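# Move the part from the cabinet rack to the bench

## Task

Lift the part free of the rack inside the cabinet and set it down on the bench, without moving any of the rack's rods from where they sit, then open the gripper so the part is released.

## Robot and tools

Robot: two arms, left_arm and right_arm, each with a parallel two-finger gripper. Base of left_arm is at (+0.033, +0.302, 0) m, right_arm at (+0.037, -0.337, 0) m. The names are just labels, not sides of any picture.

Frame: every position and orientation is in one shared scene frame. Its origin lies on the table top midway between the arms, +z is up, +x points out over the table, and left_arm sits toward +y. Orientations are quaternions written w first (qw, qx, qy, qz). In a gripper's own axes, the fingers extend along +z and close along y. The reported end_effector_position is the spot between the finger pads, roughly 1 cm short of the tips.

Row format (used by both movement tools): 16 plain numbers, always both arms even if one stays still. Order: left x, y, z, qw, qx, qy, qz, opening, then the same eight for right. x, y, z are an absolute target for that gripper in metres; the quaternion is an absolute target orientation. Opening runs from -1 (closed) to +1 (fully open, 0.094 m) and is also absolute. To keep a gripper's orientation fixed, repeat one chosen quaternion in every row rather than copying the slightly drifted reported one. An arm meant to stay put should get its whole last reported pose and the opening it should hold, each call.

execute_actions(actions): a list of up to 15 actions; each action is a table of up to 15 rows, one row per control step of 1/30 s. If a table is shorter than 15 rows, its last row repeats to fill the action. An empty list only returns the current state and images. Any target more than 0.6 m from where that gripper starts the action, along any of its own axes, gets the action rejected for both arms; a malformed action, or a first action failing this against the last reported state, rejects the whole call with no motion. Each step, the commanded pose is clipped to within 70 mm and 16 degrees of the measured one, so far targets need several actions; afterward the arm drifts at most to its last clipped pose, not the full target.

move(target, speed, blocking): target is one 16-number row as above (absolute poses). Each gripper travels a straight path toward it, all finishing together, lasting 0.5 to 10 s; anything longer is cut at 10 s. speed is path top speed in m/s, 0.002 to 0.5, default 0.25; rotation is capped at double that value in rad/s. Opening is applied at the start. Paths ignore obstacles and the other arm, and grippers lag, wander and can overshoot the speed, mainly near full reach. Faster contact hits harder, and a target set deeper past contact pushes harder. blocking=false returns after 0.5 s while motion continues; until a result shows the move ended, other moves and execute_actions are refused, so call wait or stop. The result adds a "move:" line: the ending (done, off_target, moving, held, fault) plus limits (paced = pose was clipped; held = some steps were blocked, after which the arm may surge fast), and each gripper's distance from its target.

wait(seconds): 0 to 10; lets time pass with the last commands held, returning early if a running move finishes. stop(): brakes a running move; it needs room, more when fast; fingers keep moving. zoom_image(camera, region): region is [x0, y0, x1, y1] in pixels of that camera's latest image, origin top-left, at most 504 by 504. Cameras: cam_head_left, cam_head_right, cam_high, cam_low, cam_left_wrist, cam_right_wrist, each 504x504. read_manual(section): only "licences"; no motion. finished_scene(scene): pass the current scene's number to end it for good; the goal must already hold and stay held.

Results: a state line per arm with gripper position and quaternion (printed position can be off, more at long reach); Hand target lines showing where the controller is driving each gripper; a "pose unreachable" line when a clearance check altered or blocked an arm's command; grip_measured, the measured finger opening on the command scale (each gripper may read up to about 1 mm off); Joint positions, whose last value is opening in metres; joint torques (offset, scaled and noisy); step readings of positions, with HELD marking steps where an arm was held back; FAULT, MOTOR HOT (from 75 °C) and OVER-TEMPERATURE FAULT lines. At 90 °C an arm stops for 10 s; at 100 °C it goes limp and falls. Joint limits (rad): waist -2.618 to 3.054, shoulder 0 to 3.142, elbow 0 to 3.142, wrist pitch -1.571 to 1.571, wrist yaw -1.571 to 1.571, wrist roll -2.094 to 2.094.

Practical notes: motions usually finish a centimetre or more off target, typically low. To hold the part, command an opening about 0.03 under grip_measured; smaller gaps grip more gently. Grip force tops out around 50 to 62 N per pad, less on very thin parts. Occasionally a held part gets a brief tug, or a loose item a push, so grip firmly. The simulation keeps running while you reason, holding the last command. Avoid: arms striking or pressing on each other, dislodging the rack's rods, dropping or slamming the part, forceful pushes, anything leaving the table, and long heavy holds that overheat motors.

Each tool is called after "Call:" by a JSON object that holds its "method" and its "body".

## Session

Call:
{"method": "execute_actions", "body": {"actions": []}}

Scene clock: 0.00 s.
left_arm: end_effector_position=(+0.3444, +0.3635, +0.3561) grip_measured=+1.000 end_effector_quat_wxyz=(+0.133, +0.785, -0.340, +0.500) | right_arm: end_effector_position=(+0.2981, +0.2232, +0.3622) grip_measured=+1.000 end_effector_quat_wxyz=(-0.498, +0.598, -0.367, +0.510)
Joint positions: left_arm=[ 0.579  1.499  1.766 -1.477  1.051 -1.833  0.094] | right_arm=[ 1.359  2.383  2.368  0.055  1.178 -1.855  0.094]
Joint velocities: left_arm=[ 0.012 -0.007  0.002 -0.066 -0.037 -0.007  0.   ] | right_arm=[ 0.007  0.007 -0.002  0.037  0.037  0.022  0.   ]
Joint torques (N m, as the arm reports them, + toward a larger angle): no reading
Hand target (left_arm): +0.343, +0.361, +0.365; +0.125, +0.777, -0.347, +0.510
Hand target (right_arm): +0.298, +0.222, +0.366; -0.500, +0.597, -0.368, +0.508

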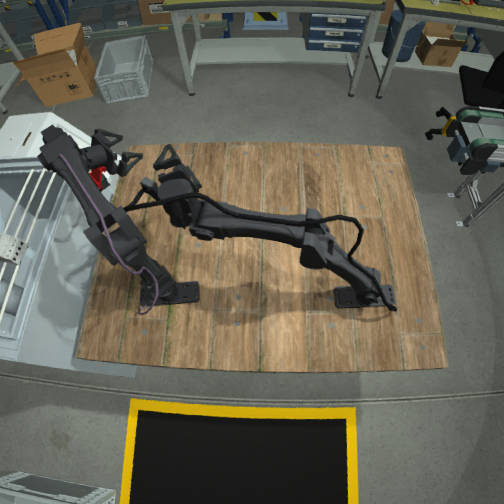

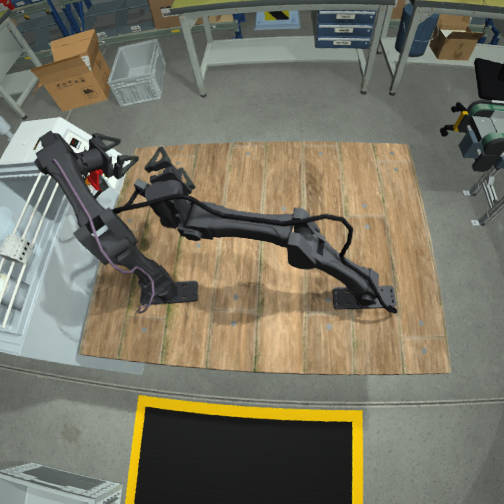

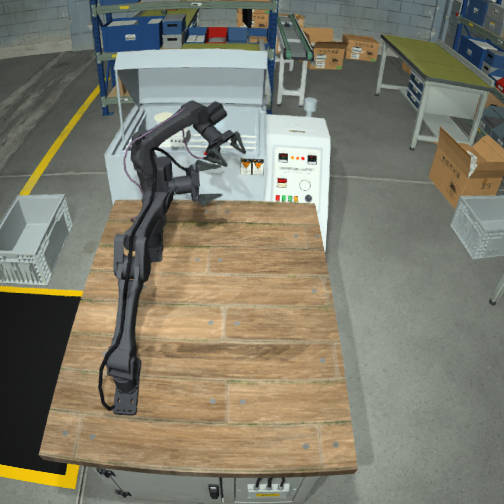

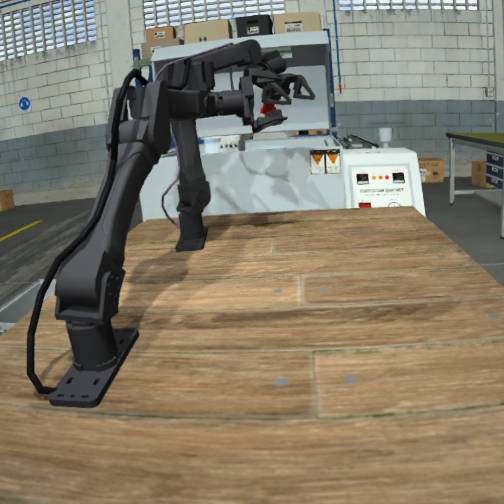

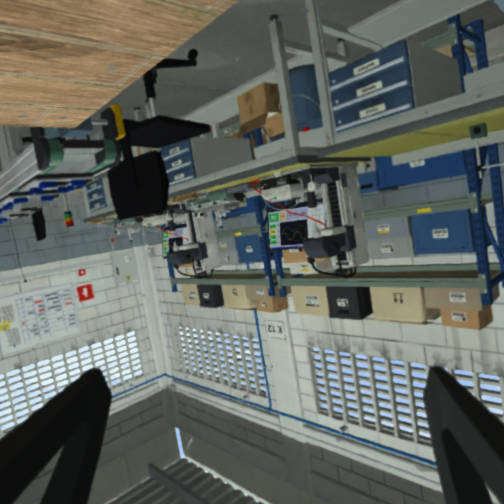

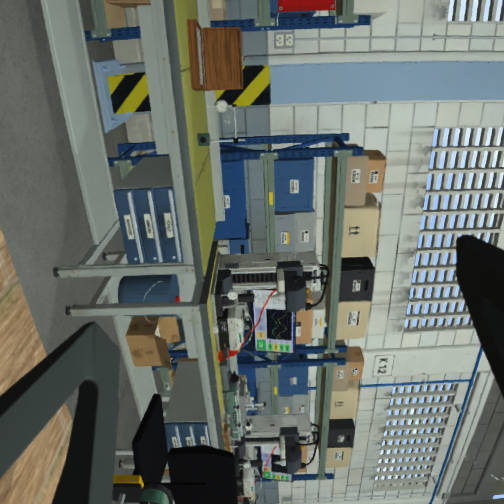

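Call:
{"method": "move", "body": {"target": [0.10,0.70,0.37,-0.327,0.627,-0.627,-0.327,1, 0.30,-0.03,0.33,-0.5,0.5,-0.5,-0.5,1], "speed": 0.3}}

Scene clock: 12.90 s.
left_arm: end_effector_position=(+0.1109, +0.7051, +0.3511) grip_measured=+1.000 end_effector_quat_wxyz=(+0.303, -0.630, +0.643, +0.313) | right_arm: end_effector_position=(+0.3003, -0.0306, +0.3374) grip_measured=+1.000 end_effector_quat_wxyz=(+0.506, -0.504, +0.497, +0.494)
Joint positions: left_arm=[ 1.155  1.501  1.778 -0.968 -0.231 -0.161  0.094] | right_arm=[ 0.407  1.391  0.989  0.4   -1.116 -0.021  0.094]
Joint velocities: left_arm=[ 0.007 -0.007  0.007  0.037 -0.022  0.037  0.   ] | right_arm=[-0.012 -0.002 -0.007  0.007 -0.11   0.007  0.   ]
Joint torques (N m, as the arm reports them, + toward a larger angle): left_arm=[ 0.8  -7.49  5.77  2.1  -0.04  0.02] | right_arm=[-0.41 -5.72  5.81  1.67 -0.1   0.07]
Hand target (left_arm): +0.106, +0.703, +0.368; -0.326, +0.624, -0.630, -0.328
Hand target (right_arm): +0.299, -0.032, +0.332; +0.497, -0.500, +0.503, +0.499
Off the commanded pose (left_arm): 0.022 m, 4 deg.
Off the commanded pose (right_arm): 0.007 m, 1 deg.
move: off_target (left_arm); limits=paced

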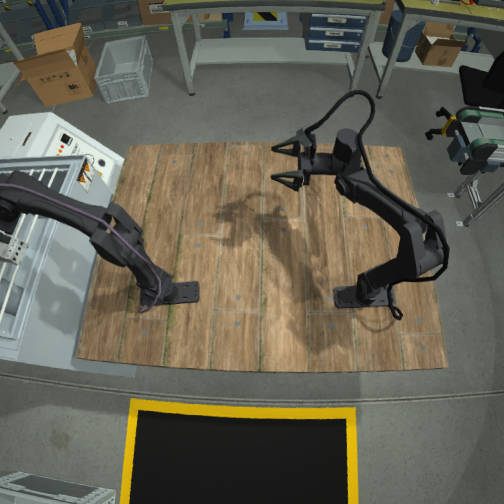

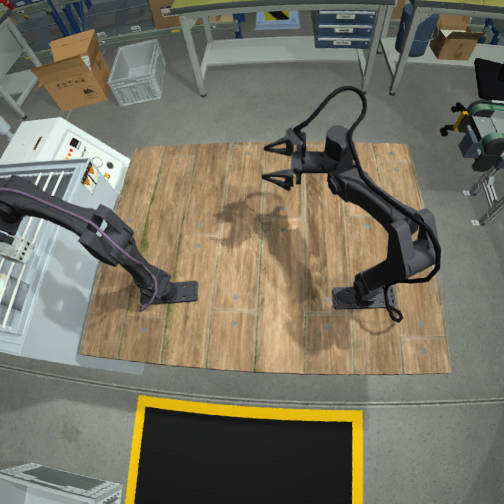

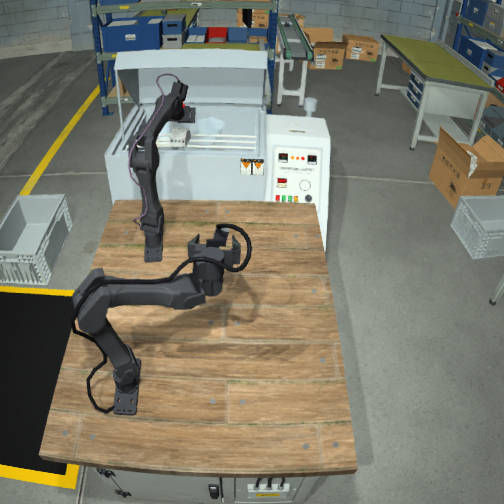

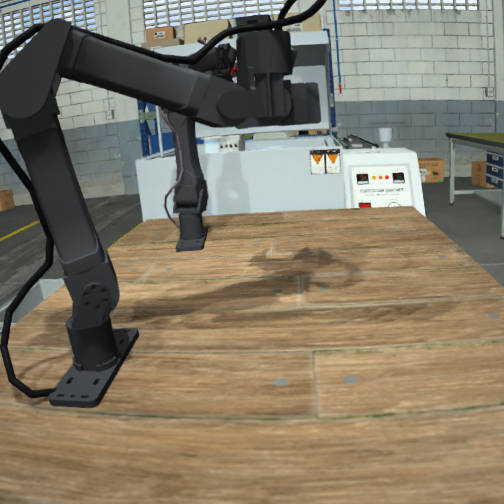

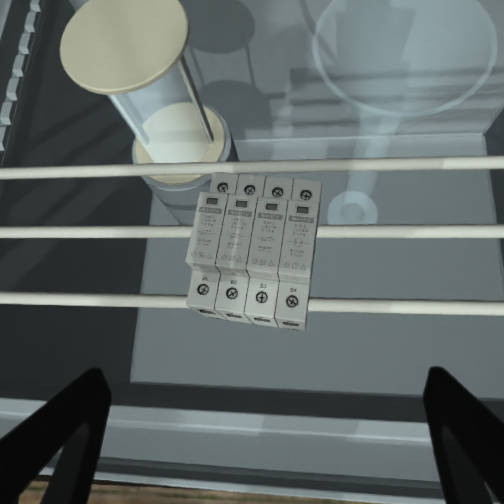

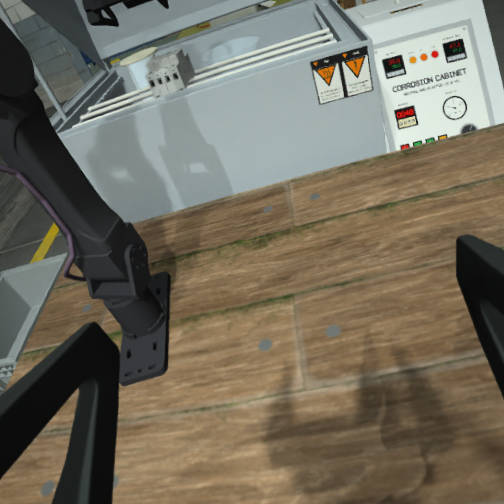

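Call:
{"method": "move", "body": {"target": [0.092,0.768,0.283,-0.319,0.595,-0.684,-0.277,1, 0.30,-0.03,0.33,-0.5,0.5,-0.5,-0.5,1], "speed": 0.1}}

Scene clock: 25.27 s.
left_arm: end_effector_position=(+0.0942, +0.7622, +0.2760) grip_measured=+1.000 end_effector_quat_wxyz=(+0.306, -0.601, +0.689, +0.266) | right_arm: end_effector_position=(+0.3001, -0.0306, +0.3423) grip_measured=+1.000 end_effector_quat_wxyz=(+0.514, -0.505, +0.488, +0.493)
Joint positions: left_arm=[ 1.315  1.631  1.634 -0.74   0.004  0.003  0.094] | right_arm=[ 0.407  1.391  0.989  0.434 -1.116 -0.01   0.094]
Joint velocities: left_arm=[-0.007 -0.017 -0.022 -0.037 -0.037  0.11   0.   ] | right_arm=[ 0.007 -0.012 -0.007  0.037 -0.022  0.007  0.   ]
Joint torques (N m, as the arm reports them, + toward a larger angle): left_arm=[ 0.52 -7.05  6.9   2.06  0.05  0.02] | right_arm=[ 0.06 -4.95  5.38  1.67 -0.06  0.06]
Hand target (left_arm): +0.093, +0.767, +0.283; +0.320, -0.595, +0.684, +0.277
Hand target (right_arm): +0.300, -0.030, +0.330; +0.500, -0.500, +0.500, +0.500
Off the commanded pose (left_arm): 0.009 m, 2 deg.
Off the commanded pose (right_arm): 0.012 m, 2 deg.
move: off_target (right_arm)

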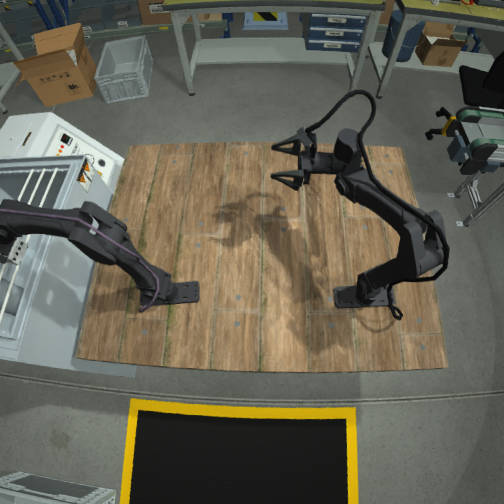

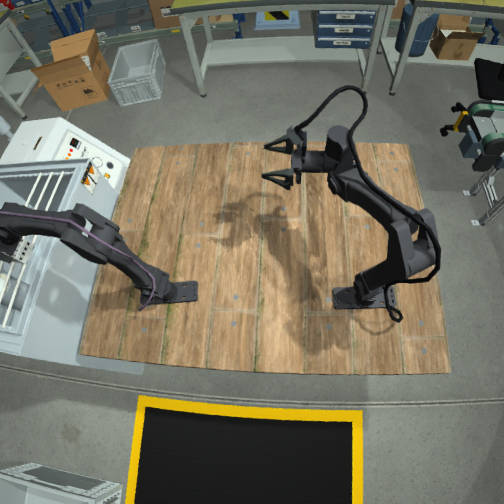

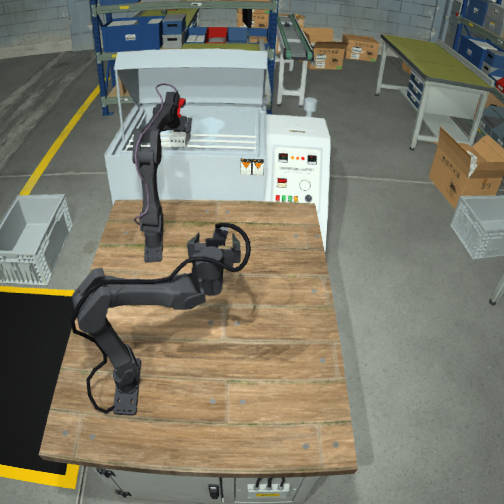

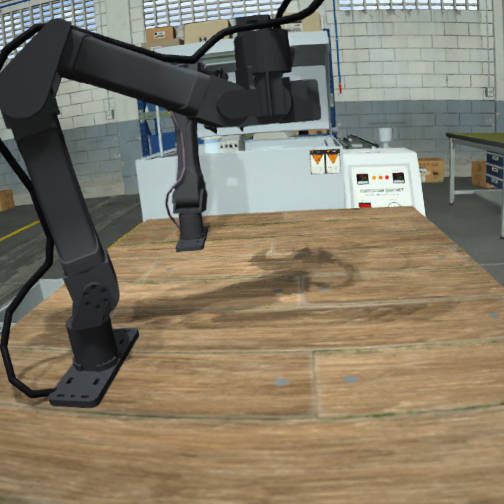

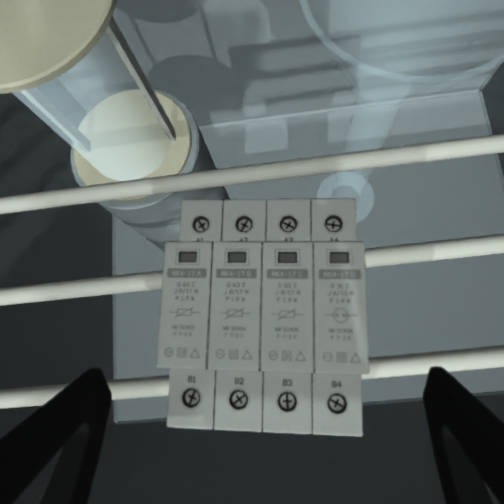

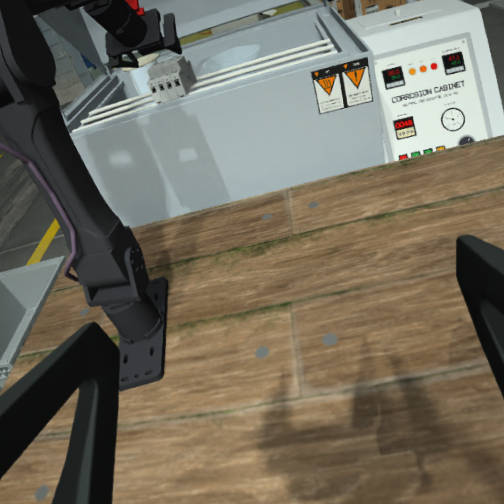

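Call:
{"method": "move", "body": {"target": [0.094,0.792,0.230,-0.319,0.595,-0.684,-0.277,1, 0.30,-0.03,0.33,-0.5,0.5,-0.5,-0.5,1], "speed": 0.05}}

Call:
{"method": "zoom_image", "body": {"camera": "cam_right_wrist", "region": [60, 0, 260, 140]}}

Scene clock: 32.47 s.
left_arm: end_effector_position=(+0.0979, +0.7859, +0.2244) grip_measured=+1.000 end_effector_quat_wxyz=(+0.307, -0.599, +0.690, +0.266) | right_arm: end_effector_position=(+0.3001, -0.0306, +0.3425) grip_measured=+1.000 end_effector_quat_wxyz=(+0.514, -0.505, +0.488, +0.493)
Joint positions: left_arm=[ 1.315  1.693  1.494 -0.536  0.008  0.007  0.094] | right_arm=[ 0.407  1.391  0.989  0.436 -1.116 -0.008  0.094]
Joint velocities: left_arm=[-0.017 -0.002 -0.017  0.051  0.007 -0.022  0.   ] | right_arm=[-0.012 -0.002 -0.017 -0.066  0.007 -0.066  0.   ]
Joint torques (N m, as the arm reports them, + toward a larger angle): left_arm=[ 0.82 -7.51  7.18  2.06  0.07  0.04] | right_arm=[ 0.06 -4.94  5.38  1.66 -0.06  0.08]
Hand target (left_arm): +0.094, +0.791, +0.230; +0.318, -0.595, +0.684, +0.277
Hand target (right_arm): +0.300, -0.030, +0.330; +0.500, -0.500, +0.500, +0.500
Off the commanded pose (left_arm): 0.009 m, 2 deg.
Off the commanded pose (right_arm): 0.013 m, 2 deg.
move: off_target (right_arm)

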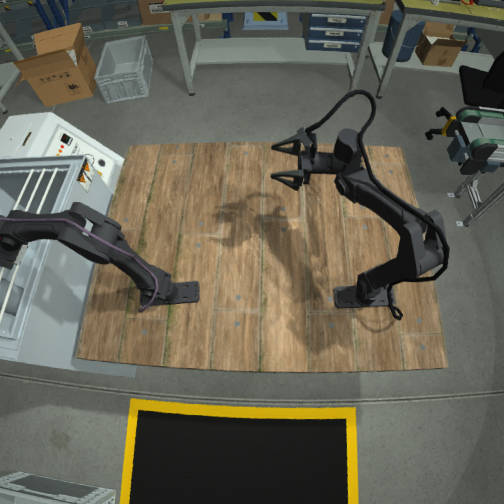

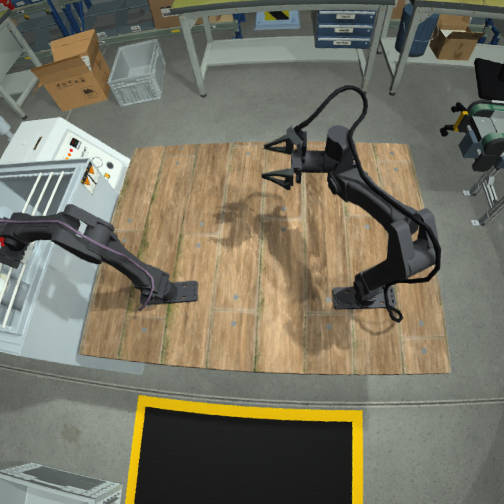

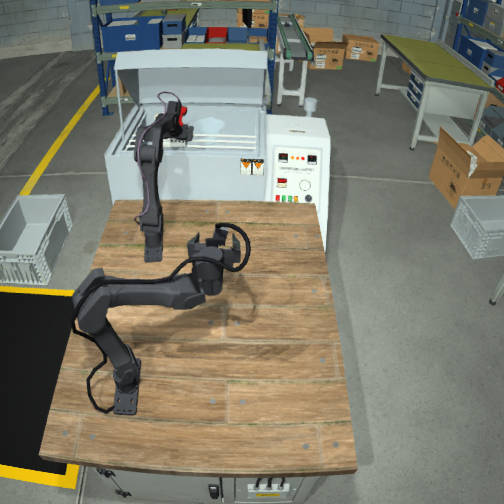

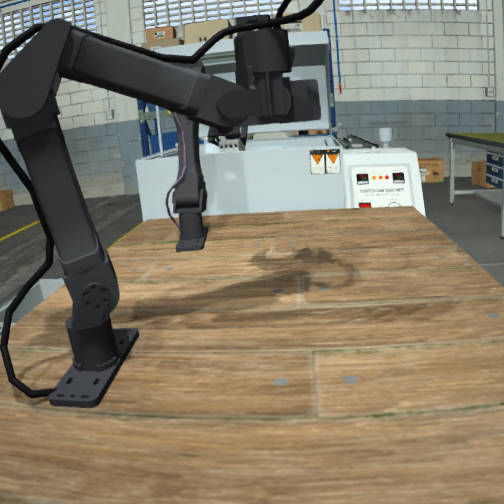

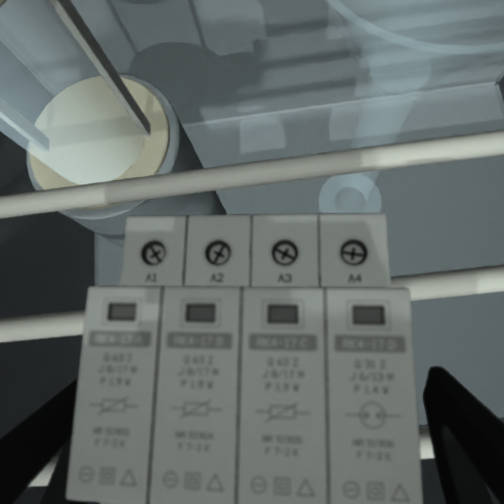

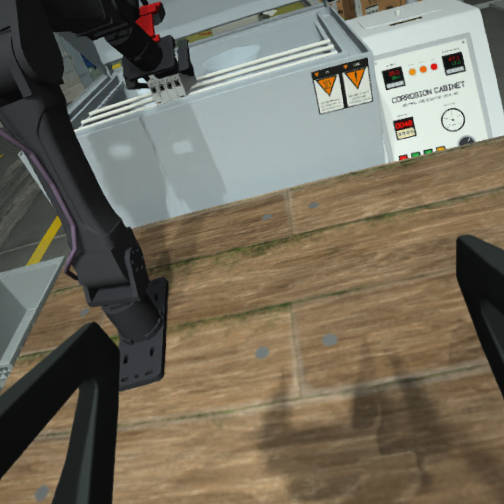

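Region (60, 0, 260, 140) of cam_right_wrist's 504x504 image, scaled by 2.520, with more detail than that image has; it fills the top 353 rows of this view, and the rest is white.

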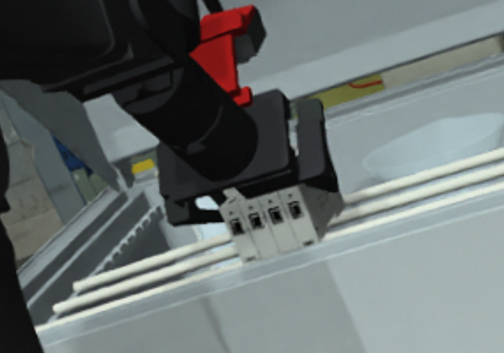

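Call:
{"method": "execute_actions", "body": {"actions": [[[0.094,0.792,0.230,-0.319,0.595,-0.684,-0.277,0.85,0.30,-0.03,0.33,-0.5,0.5,-0.5,-0.5,1],[0.094,0.792,0.230,-0.319,0.595,-0.684,-0.277,0.75,0.30,-0.03,0.33,-0.5,0.5,-0.5,-0.5,1],[0.094,0.792,0.230,-0.319,0.595,-0.684,-0.277,0.70,0.30,-0.03,0.33,-0.5,0.5,-0.5,-0.5,1],[0.094,0.792,0.230,-0.319,0.595,-0.684,-0.277,0.67,0.30,-0.03,0.33,-0.5,0.5,-0.5,-0.5,1],[0.094,0.792,0.230,-0.319,0.595,-0.684,-0.277,0.65,0.30,-0.03,0.33,-0.5,0.5,-0.5,-0.5,1],[0.094,0.792,0.230,-0.319,0.595,-0.684,-0.277,0.63,0.30,-0.03,0.33,-0.5,0.5,-0.5,-0.5,1],[0.094,0.792,0.230,-0.319,0.595,-0.684,-0.277,0.61,0.30,-0.03,0.33,-0.5,0.5,-0.5,-0.5,1],[0.094,0.792,0.230,-0.319,0.595,-0.684,-0.277,0.59,0.30,-0.03,0.33,-0.5,0.5,-0.5,-0.5,1],[0.094,0.792,0.230,-0.319,0.595,-0.684,-0.277,0.57,0.30,-0.03,0.33,-0.5,0.5,-0.5,-0.5,1],[0.094,0.792,0.230,-0.319,0.595,-0.684,-0.277,0.55,0.30,-0.03,0.33,-0.5,0.5,-0.5,-0.5,1],[0.094,0.792,0.230,-0.319,0.595,-0.684,-0.277,0.53,0.30,-0.03,0.33,-0.5,0.5,-0.5,-0.5,1],[0.094,0.792,0.230,-0.319,0.595,-0.684,-0.277,0.51,0.30,-0.03,0.33,-0.5,0.5,-0.5,-0.5,1],[0.094,0.792,0.230,-0.319,0.595,-0.684,-0.277,0.49,0.30,-0.03,0.33,-0.5,0.5,-0.5,-0.5,1]]]}}

Scene clock: 46.03 s.
left_arm: end_effector_position=(+0.0962, +0.7864, +0.2248) grip_measured=+0.527 end_effector_quat_wxyz=(+0.307, -0.599, +0.689, +0.267) | right_arm: end_effector_position=(+0.3001, -0.0306, +0.3425) grip_measured=+1.000 end_effector_quat_wxyz=(+0.514, -0.505, +0.488, +0.493)
Joint positions: left_arm=[ 1.319  1.693  1.494 -0.534  0.008  0.008  0.072] | right_arm=[ 0.407  1.391  0.989  0.436 -1.116 -0.008  0.094]
Joint velocities: left_arm=[ 0.012 -0.002 -0.017 -0.037  0.037  0.022 -0.001] | right_arm=[-0.017  0.007 -0.017  0.051 -0.022  0.007  0.   ]
Joint torques (N m, as the arm reports them, + toward a larger angle): left_arm=[ 0.63 -7.4   7.21  2.06  0.06  0.04] | right_arm=[ 0.07 -4.94  5.38  1.67 -0.07  0.08]
Hand target (left_arm): +0.094, +0.792, +0.230; +0.318, -0.595, +0.684, +0.277
Hand target (right_arm): +0.300, -0.030, +0.330; +0.500, -0.500, +0.500, +0.500
Off the commanded pose (left_arm): 0.008 m, 2 deg.
Off the commanded pose (right_arm): 0.013 m, 2 deg.
Step readings (end_effector_position):
0: left_arm (+0.0980, +0.7861, +0.2247) | right_arm (+0.3001, -0.0306, +0.3425)
1: left_arm (+0.0980, +0.7861, +0.2247) | right_arm (+0.3001, -0.0306, +0.3425)
2: left_arm (+0.0980, +0.7861, +0.2247) | right_arm (+0.3001, -0.0306, +0.3425)
4: left_arm (+0.0980, +0.7861, +0.2247) | right_arm (+0.3001, -0.0306, +0.3425)
8: left_arm (+0.0974, +0.7862, +0.2248) | right_arm (+0.3001, -0.0306, +0.3425)
15: end_effector_position above

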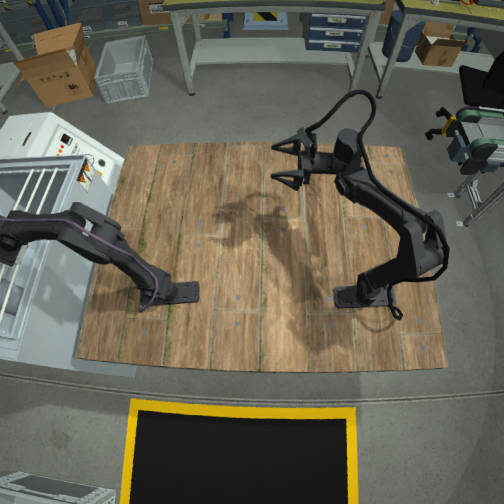

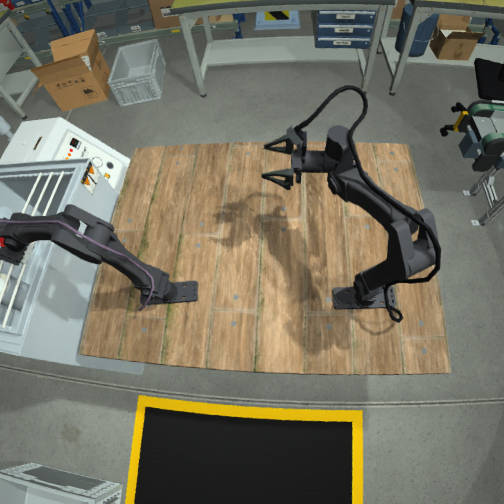

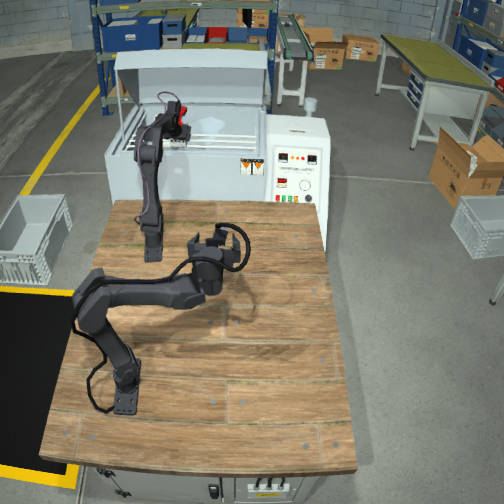

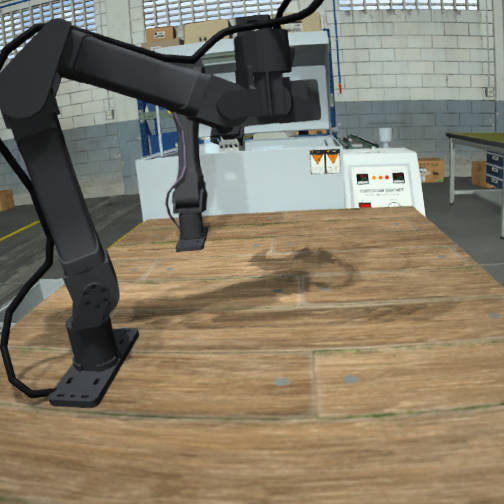

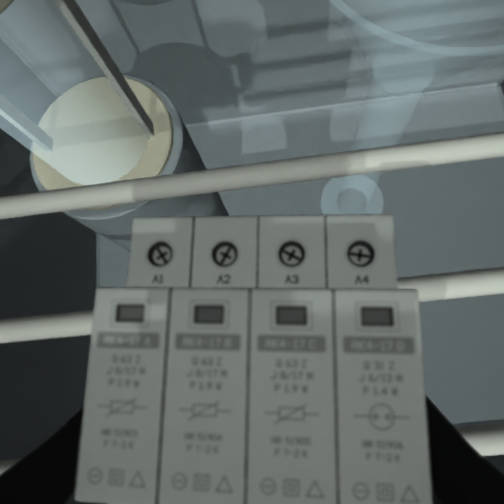

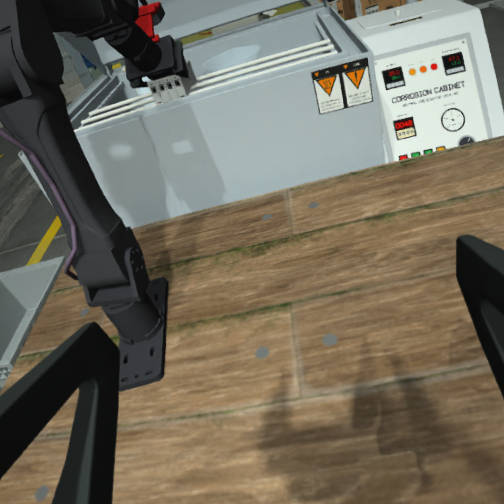

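Call:
{"method": "execute_actions", "body": {"actions": [[[0.095,0.793,0.2345,-0.324,0.5926,-0.6813,-0.2814,0.49,0.30,-0.03,0.33,-0.5,0.5,-0.5,-0.5,1],[0.095,0.794,0.239,-0.329,0.5902,-0.6787,-0.2858,0.49,0.30,-0.03,0.33,-0.5,0.5,-0.5,-0.5,1],[0.095,0.795,0.2435,-0.334,0.5878,-0.676,-0.2902,0.49,0.30,-0.03,0.33,-0.5,0.5,-0.5,-0.5,1],[0.095,0.796,0.248,-0.339,0.5854,-0.6733,-0.2946,0.49,0.30,-0.03,0.33,-0.5,0.5,-0.5,-0.5,1],[0.096,0.797,0.2525,-0.344,0.583,-0.6707,-0.299,0.49,0.30,-0.03,0.33,-0.5,0.5,-0.5,-0.5,1],[0.096,0.798,0.257,-0.349,0.5806,-0.668,-0.3034,0.49,0.30,-0.03,0.33,-0.5,0.5,-0.5,-0.5,1],[0.096,0.799,0.2615,-0.354,0.5782,-0.6653,-0.3078,0.49,0.30,-0.03,0.33,-0.5,0.5,-0.5,-0.5,1],[0.096,0.800,0.266,-0.359,0.5758,-0.6627,-0.3122,0.49,0.30,-0.03,0.33,-0.5,0.5,-0.5,-0.5,1],[0.097,0.801,0.2705,-0.364,0.5734,-0.66,-0.3166,0.49,0.30,-0.03,0.33,-0.5,0.5,-0.5,-0.5,1],[0.097,0.802,0.275,-0.369,0.571,-0.6573,-0.321,0.49,0.30,-0.03,0.33,-0.5,0.5,-0.5,-0.5,1],[0.097,0.803,0.2795,-0.374,0.5686,-0.6547,-0.3254,0.49,0.30,-0.03,0.33,-0.5,0.5,-0.5,-0.5,1],[0.097,0.804,0.284,-0.379,0.5662,-0.652,-0.3298,0.49,0.30,-0.03,0.33,-0.5,0.5,-0.5,-0.5,1],[0.098,0.804,0.2885,-0.384,0.5638,-0.6493,-0.3342,0.49,0.30,-0.03,0.33,-0.5,0.5,-0.5,-0.5,1],[0.098,0.804,0.293,-0.389,0.5614,-0.6467,-0.3386,0.49,0.30,-0.03,0.33,-0.5,0.5,-0.5,-0.5,1],[0.098,0.804,0.2975,-0.394,0.559,-0.644,-0.343,0.49,0.30,-0.03,0.33,-0.5,0.5,-0.5,-0.5,1]],[[0.098,0.803,0.302,-0.394,0.559,-0.644,-0.343,0.49,0.30,-0.03,0.33,-0.5,0.5,-0.5,-0.5,1],[0.098,0.802,0.306,-0.394,0.559,-0.644,-0.343,0.49,0.30,-0.03,0.33,-0.5,0.5,-0.5,-0.5,1],[0.098,0.801,0.310,-0.394,0.559,-0.644,-0.343,0.49,0.30,-0.03,0.33,-0.5,0.5,-0.5,-0.5,1]]]}}

Scene clock: 54.53 s.
left_arm: end_effector_position=(+0.0957, +0.7825, +0.2387) grip_measured=+0.527 end_effector_quat_wxyz=(+0.322, -0.593, +0.683, +0.281) | right_arm: end_effector_position=(+0.3001, -0.0306, +0.3425) grip_measured=+1.000 end_effector_quat_wxyz=(+0.514, -0.504, +0.488, +0.493)
Joint positions: left_arm=[ 1.319  1.651  1.47  -0.507  0.008  0.008  0.072] | right_arm=[ 0.407  1.391  0.989  0.436 -1.116 -0.008  0.094]
Joint velocities: left_arm=[ 0.007 -0.002 -0.002  0.007  0.007 -0.007  0.001] | right_arm=[-0.002  0.002 -0.017 -0.007 -0.037  0.051  0.   ]
Joint torques (N m, as the arm reports them, + toward a larger angle): left_arm=[ -0.07 -11.04  11.62   2.82   0.02   0.01] | right_arm=[ 0.06 -4.94  5.37  1.67 -0.06  0.08]
Hand target (left_arm): +0.097, +0.793, +0.310; +0.392, -0.559, +0.645, +0.343
Hand target (right_arm): +0.300, -0.030, +0.330; +0.500, -0.500, +0.500, +0.500
Off the commanded pose (left_arm): 0.074 m, 12 deg.
Off the commanded pose (right_arm): 0.013 m, 2 deg.
Step readings (end_effector_position; steps 1 to 15: 1st action; 16 to 30: 2nd action):
0: left_arm (+0.0962, +0.7864, +0.2248) | right_arm (+0.3001, -0.0306, +0.3425)
1: left_arm (+0.0962, +0.7865, +0.2248) | right_arm (+0.3001, -0.0306, +0.3425)
2: left_arm (+0.0962, +0.7865, +0.2249) | right_arm (+0.3001, -0.0306, +0.3425)
4: left_arm (+0.0962, +0.7867, +0.2250) | right_arm (+0.3001, -0.0306, +0.3425)
8: left_arm (+0.0963, +0.7873, +0.2258) | right_arm (+0.3001, -0.0306, +0.3425)
15: left_arm (+0.0962, +0.7869, +0.2270) | right_arm (+0.3001, -0.0306, +0.3425)
16: left_arm (+0.0961, +0.7859, +0.2275) | right_arm (+0.3001, -0.0306, +0.3425)
17: left_arm (+0.0960, +0.7852, +0.2285) | right_arm (+0.3001, -0.0306, +0.3425)
19: left_arm (+0.0959, +0.7843, +0.2320) | right_arm (+0.3001, -0.0306, +0.3425)
23: left_arm (+0.0957, +0.7827, +0.2382) | right_arm (+0.3001, -0.0306, +0.3425)
30: end_effector_position above

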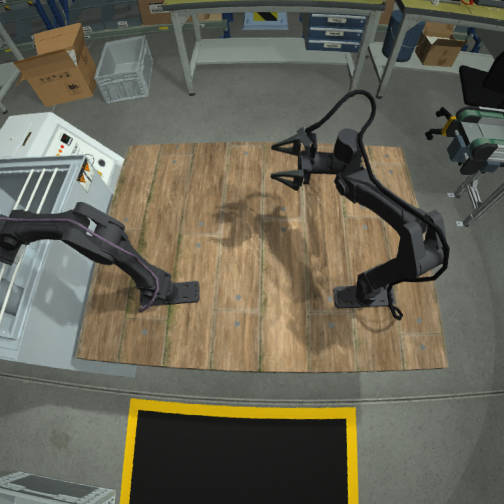

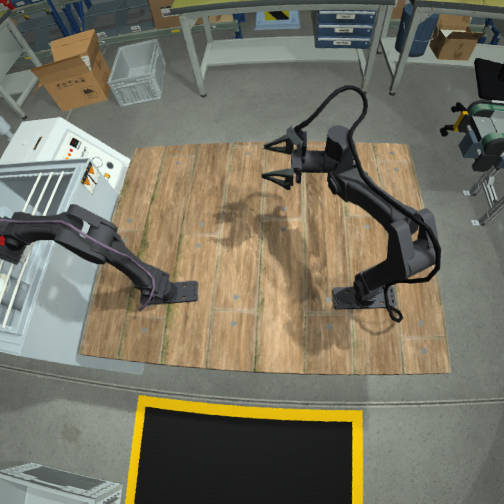

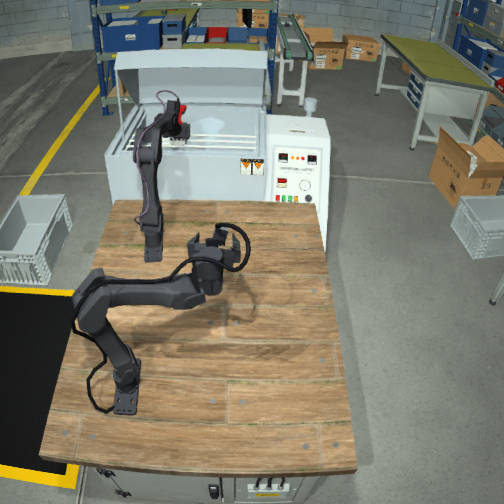

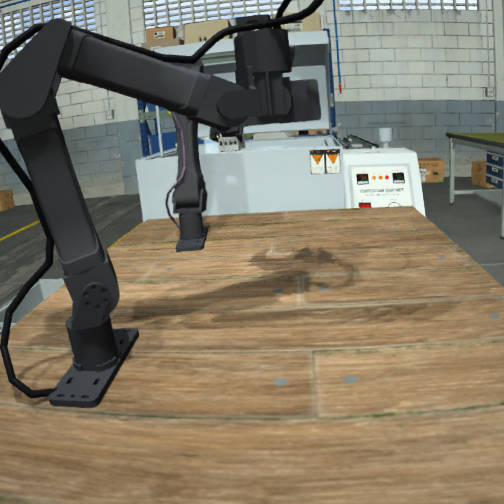

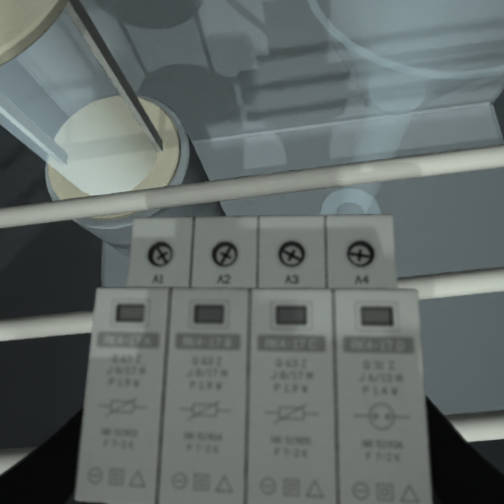

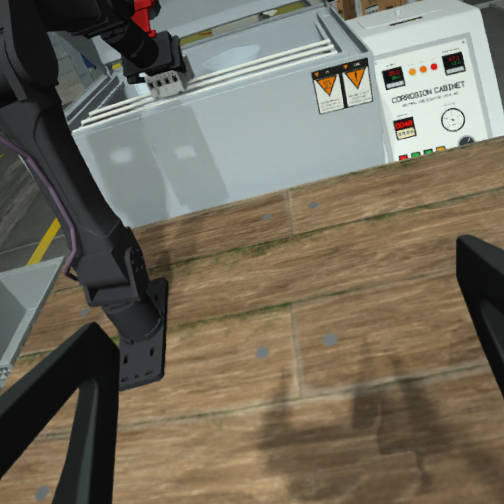

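Call:
{"method": "execute_actions", "body": {"actions": [[[0.098,0.798,0.313,-0.394,0.559,-0.644,-0.343,0.49,0.30,-0.03,0.33,-0.5,0.5,-0.5,-0.5,1],[0.097,0.795,0.317,-0.394,0.559,-0.644,-0.343,0.49,0.30,-0.03,0.33,-0.5,0.5,-0.5,-0.5,1],[0.097,0.792,0.321,-0.394,0.559,-0.644,-0.343,0.49,0.30,-0.03,0.33,-0.5,0.5,-0.5,-0.5,1],[0.096,0.788,0.325,-0.394,0.559,-0.644,-0.343,0.49,0.30,-0.03,0.33,-0.5,0.5,-0.5,-0.5,1],[0.096,0.784,0.329,-0.394,0.559,-0.644,-0.343,0.49,0.30,-0.03,0.33,-0.5,0.5,-0.5,-0.5,1],[0.095,0.780,0.333,-0.394,0.559,-0.644,-0.343,0.49,0.30,-0.03,0.33,-0.5,0.5,-0.5,-0.5,1],[0.095,0.776,0.337,-0.394,0.559,-0.644,-0.343,0.49,0.30,-0.03,0.33,-0.5,0.5,-0.5,-0.5,1],[0.094,0.772,0.341,-0.394,0.559,-0.644,-0.343,0.49,0.30,-0.03,0.33,-0.5,0.5,-0.5,-0.5,1],[0.094,0.768,0.345,-0.394,0.559,-0.644,-0.343,0.49,0.30,-0.03,0.33,-0.5,0.5,-0.5,-0.5,1],[0.093,0.764,0.349,-0.394,0.559,-0.644,-0.343,0.49,0.30,-0.03,0.33,-0.5,0.5,-0.5,-0.5,1],[0.093,0.760,0.353,-0.394,0.559,-0.644,-0.343,0.49,0.30,-0.03,0.33,-0.5,0.5,-0.5,-0.5,1],[0.092,0.756,0.357,-0.394,0.559,-0.644,-0.343,0.49,0.30,-0.03,0.33,-0.5,0.5,-0.5,-0.5,1],[0.092,0.752,0.361,-0.394,0.559,-0.644,-0.343,0.49,0.30,-0.03,0.33,-0.5,0.5,-0.5,-0.5,1],[0.091,0.747,0.365,-0.394,0.559,-0.644,-0.343,0.49,0.30,-0.03,0.33,-0.5,0.5,-0.5,-0.5,1],[0.091,0.742,0.369,-0.394,0.559,-0.644,-0.343,0.49,0.30,-0.03,0.33,-0.5,0.5,-0.5,-0.5,1]],[[0.090,0.737,0.372,-0.394,0.559,-0.644,-0.343,0.49,0.30,-0.03,0.33,-0.5,0.5,-0.5,-0.5,1],[0.089,0.732,0.375,-0.394,0.559,-0.644,-0.343,0.49,0.30,-0.03,0.33,-0.5,0.5,-0.5,-0.5,1],[0.089,0.727,0.378,-0.394,0.559,-0.644,-0.343,0.49,0.30,-0.03,0.33,-0.5,0.5,-0.5,-0.5,1],[0.088,0.722,0.381,-0.394,0.559,-0.644,-0.343,0.49,0.30,-0.03,0.33,-0.5,0.5,-0.5,-0.5,1],[0.087,0.716,0.384,-0.394,0.559,-0.644,-0.343,0.49,0.30,-0.03,0.33,-0.5,0.5,-0.5,-0.5,1],[0.087,0.710,0.387,-0.394,0.559,-0.644,-0.343,0.49,0.30,-0.03,0.33,-0.5,0.5,-0.5,-0.5,1],[0.086,0.704,0.390,-0.394,0.559,-0.644,-0.343,0.49,0.30,-0.03,0.33,-0.5,0.5,-0.5,-0.5,1],[0.085,0.698,0.392,-0.394,0.559,-0.644,-0.343,0.49,0.30,-0.03,0.33,-0.5,0.5,-0.5,-0.5,1],[0.084,0.692,0.394,-0.394,0.559,-0.644,-0.343,0.49,0.30,-0.03,0.33,-0.5,0.5,-0.5,-0.5,1],[0.084,0.687,0.396,-0.394,0.559,-0.644,-0.343,0.49,0.30,-0.03,0.33,-0.5,0.5,-0.5,-0.5,1],[0.083,0.683,0.398,-0.394,0.559,-0.644,-0.343,0.49,0.30,-0.03,0.33,-0.5,0.5,-0.5,-0.5,1],[0.083,0.680,0.400,-0.394,0.559,-0.644,-0.343,0.49,0.30,-0.03,0.33,-0.5,0.5,-0.5,-0.5,1]]]}}

Scene clock: 70.83 s.
left_arm: end_effector_position=(+0.0821, +0.6771, +0.3284) grip_measured=+0.527 end_effector_quat_wxyz=(+0.330, -0.590, +0.679, +0.287) | right_arm: end_effector_position=(+0.3001, -0.0306, +0.3425) grip_measured=+1.000 end_effector_quat_wxyz=(+0.514, -0.504, +0.488, +0.493)
Joint positions: left_arm=[ 1.319  1.322  1.522 -0.866  0.008  0.008  0.072] | right_arm=[ 0.407  1.391  0.989  0.436 -1.116 -0.008  0.094]
Joint velocities: left_arm=[-0.002 -0.085  0.505 -0.374  0.051 -0.007 -0.   ] | right_arm=[ 0.002  0.002 -0.012 -0.007  0.022  0.066  0.   ]
Joint torques (N m, as the arm reports them, + toward a larger angle): left_arm=[ 0.01 -6.85 12.66  2.94  0.05  0.01] | right_arm=[ 0.06 -4.95  5.38  1.67 -0.06  0.08]
Hand target (left_arm): +0.081, +0.673, +0.397; +0.393, -0.558, +0.644, +0.344
Hand target (right_arm): +0.300, -0.030, +0.330; +0.500, -0.500, +0.500, +0.500
Off the commanded pose (left_arm): 0.072 m, 11 deg.
Off the commanded pose (right_arm): 0.013 m, 2 deg.
Step readings (end_effector_position; steps 1 to 15: 1st action; 16 to 30: 2nd action):
0: left_arm (+0.0957, +0.7825, +0.2387) | right_arm (+0.3001, -0.0306, +0.3425)
1: left_arm (+0.0957, +0.7825, +0.2387) | right_arm (+0.3001, -0.0306, +0.3425)
2: left_arm (+0.0957, +0.7824, +0.2387) | right_arm (+0.3001, -0.0306, +0.3425)
4: left_arm (+0.0954, +0.7803, +0.2395) | right_arm (+0.3001, -0.0306, +0.3425)
8: left_arm (+0.0941, +0.7706, +0.2497) | right_arm (+0.3001, -0.0306, +0.3425)
15: left_arm (+0.0909, +0.7457, +0.2796) | right_arm (+0.3001, -0.0306, +0.3425)
16: left_arm (+0.0904, +0.7415, +0.2822) | right_arm (+0.3001, -0.0306, +0.3425)
17: left_arm (+0.0899, +0.7372, +0.2844) | right_arm (+0.3001, -0.0306, +0.3425)
19: left_arm (+0.0887, +0.7285, +0.2886) | right_arm (+0.3001, -0.0306, +0.3425)
23: left_arm (+0.0863, +0.7099, +0.2996) | right_arm (+0.3001, -0.0306, +0.3425)
30: end_effector_position above

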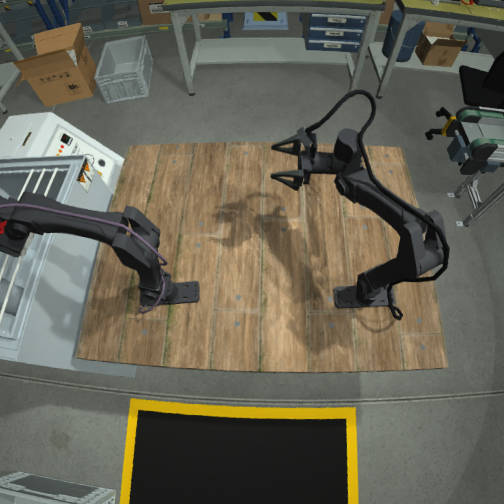

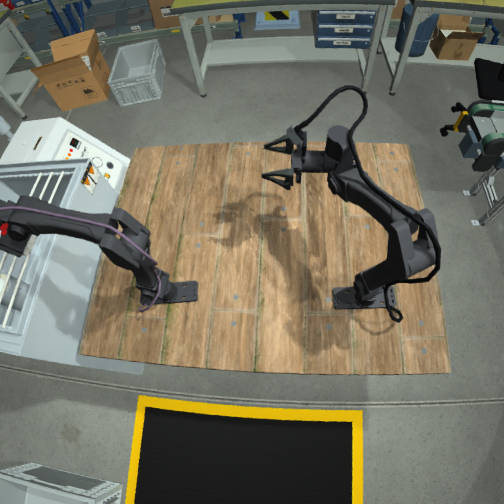

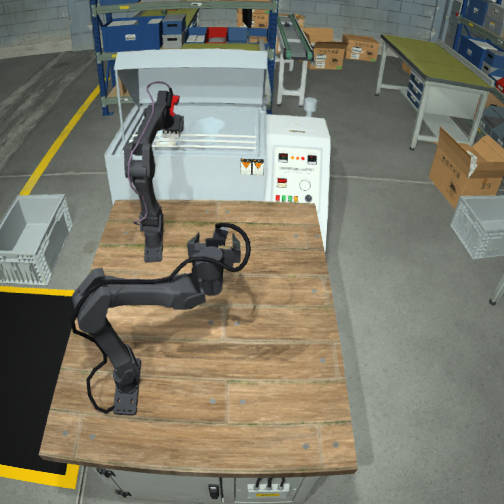

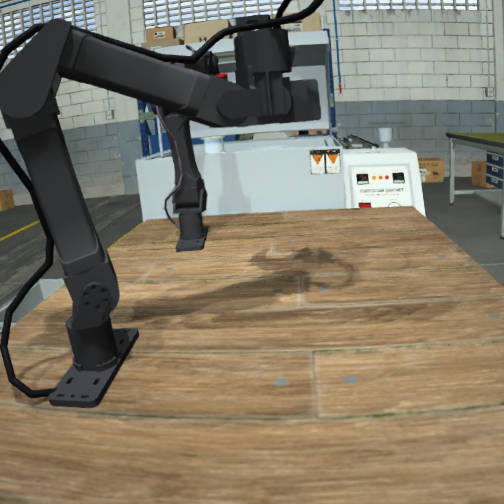

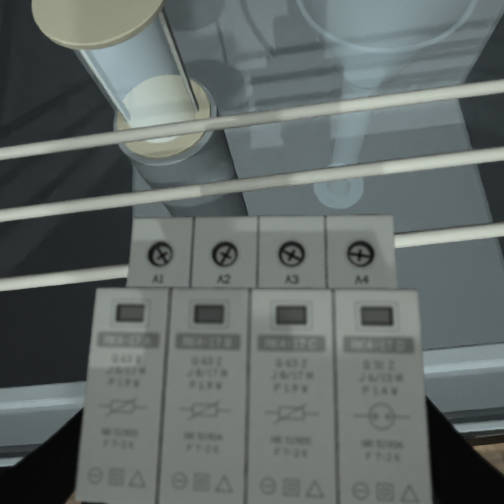

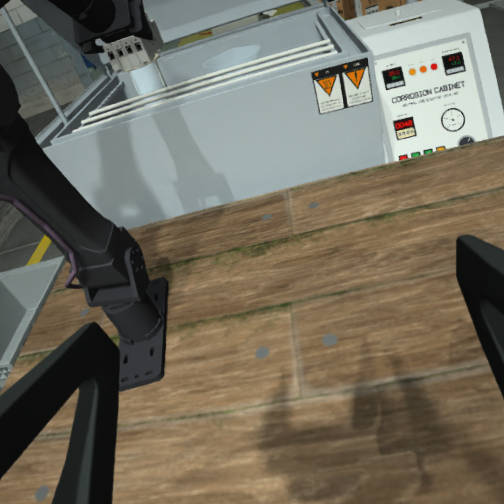

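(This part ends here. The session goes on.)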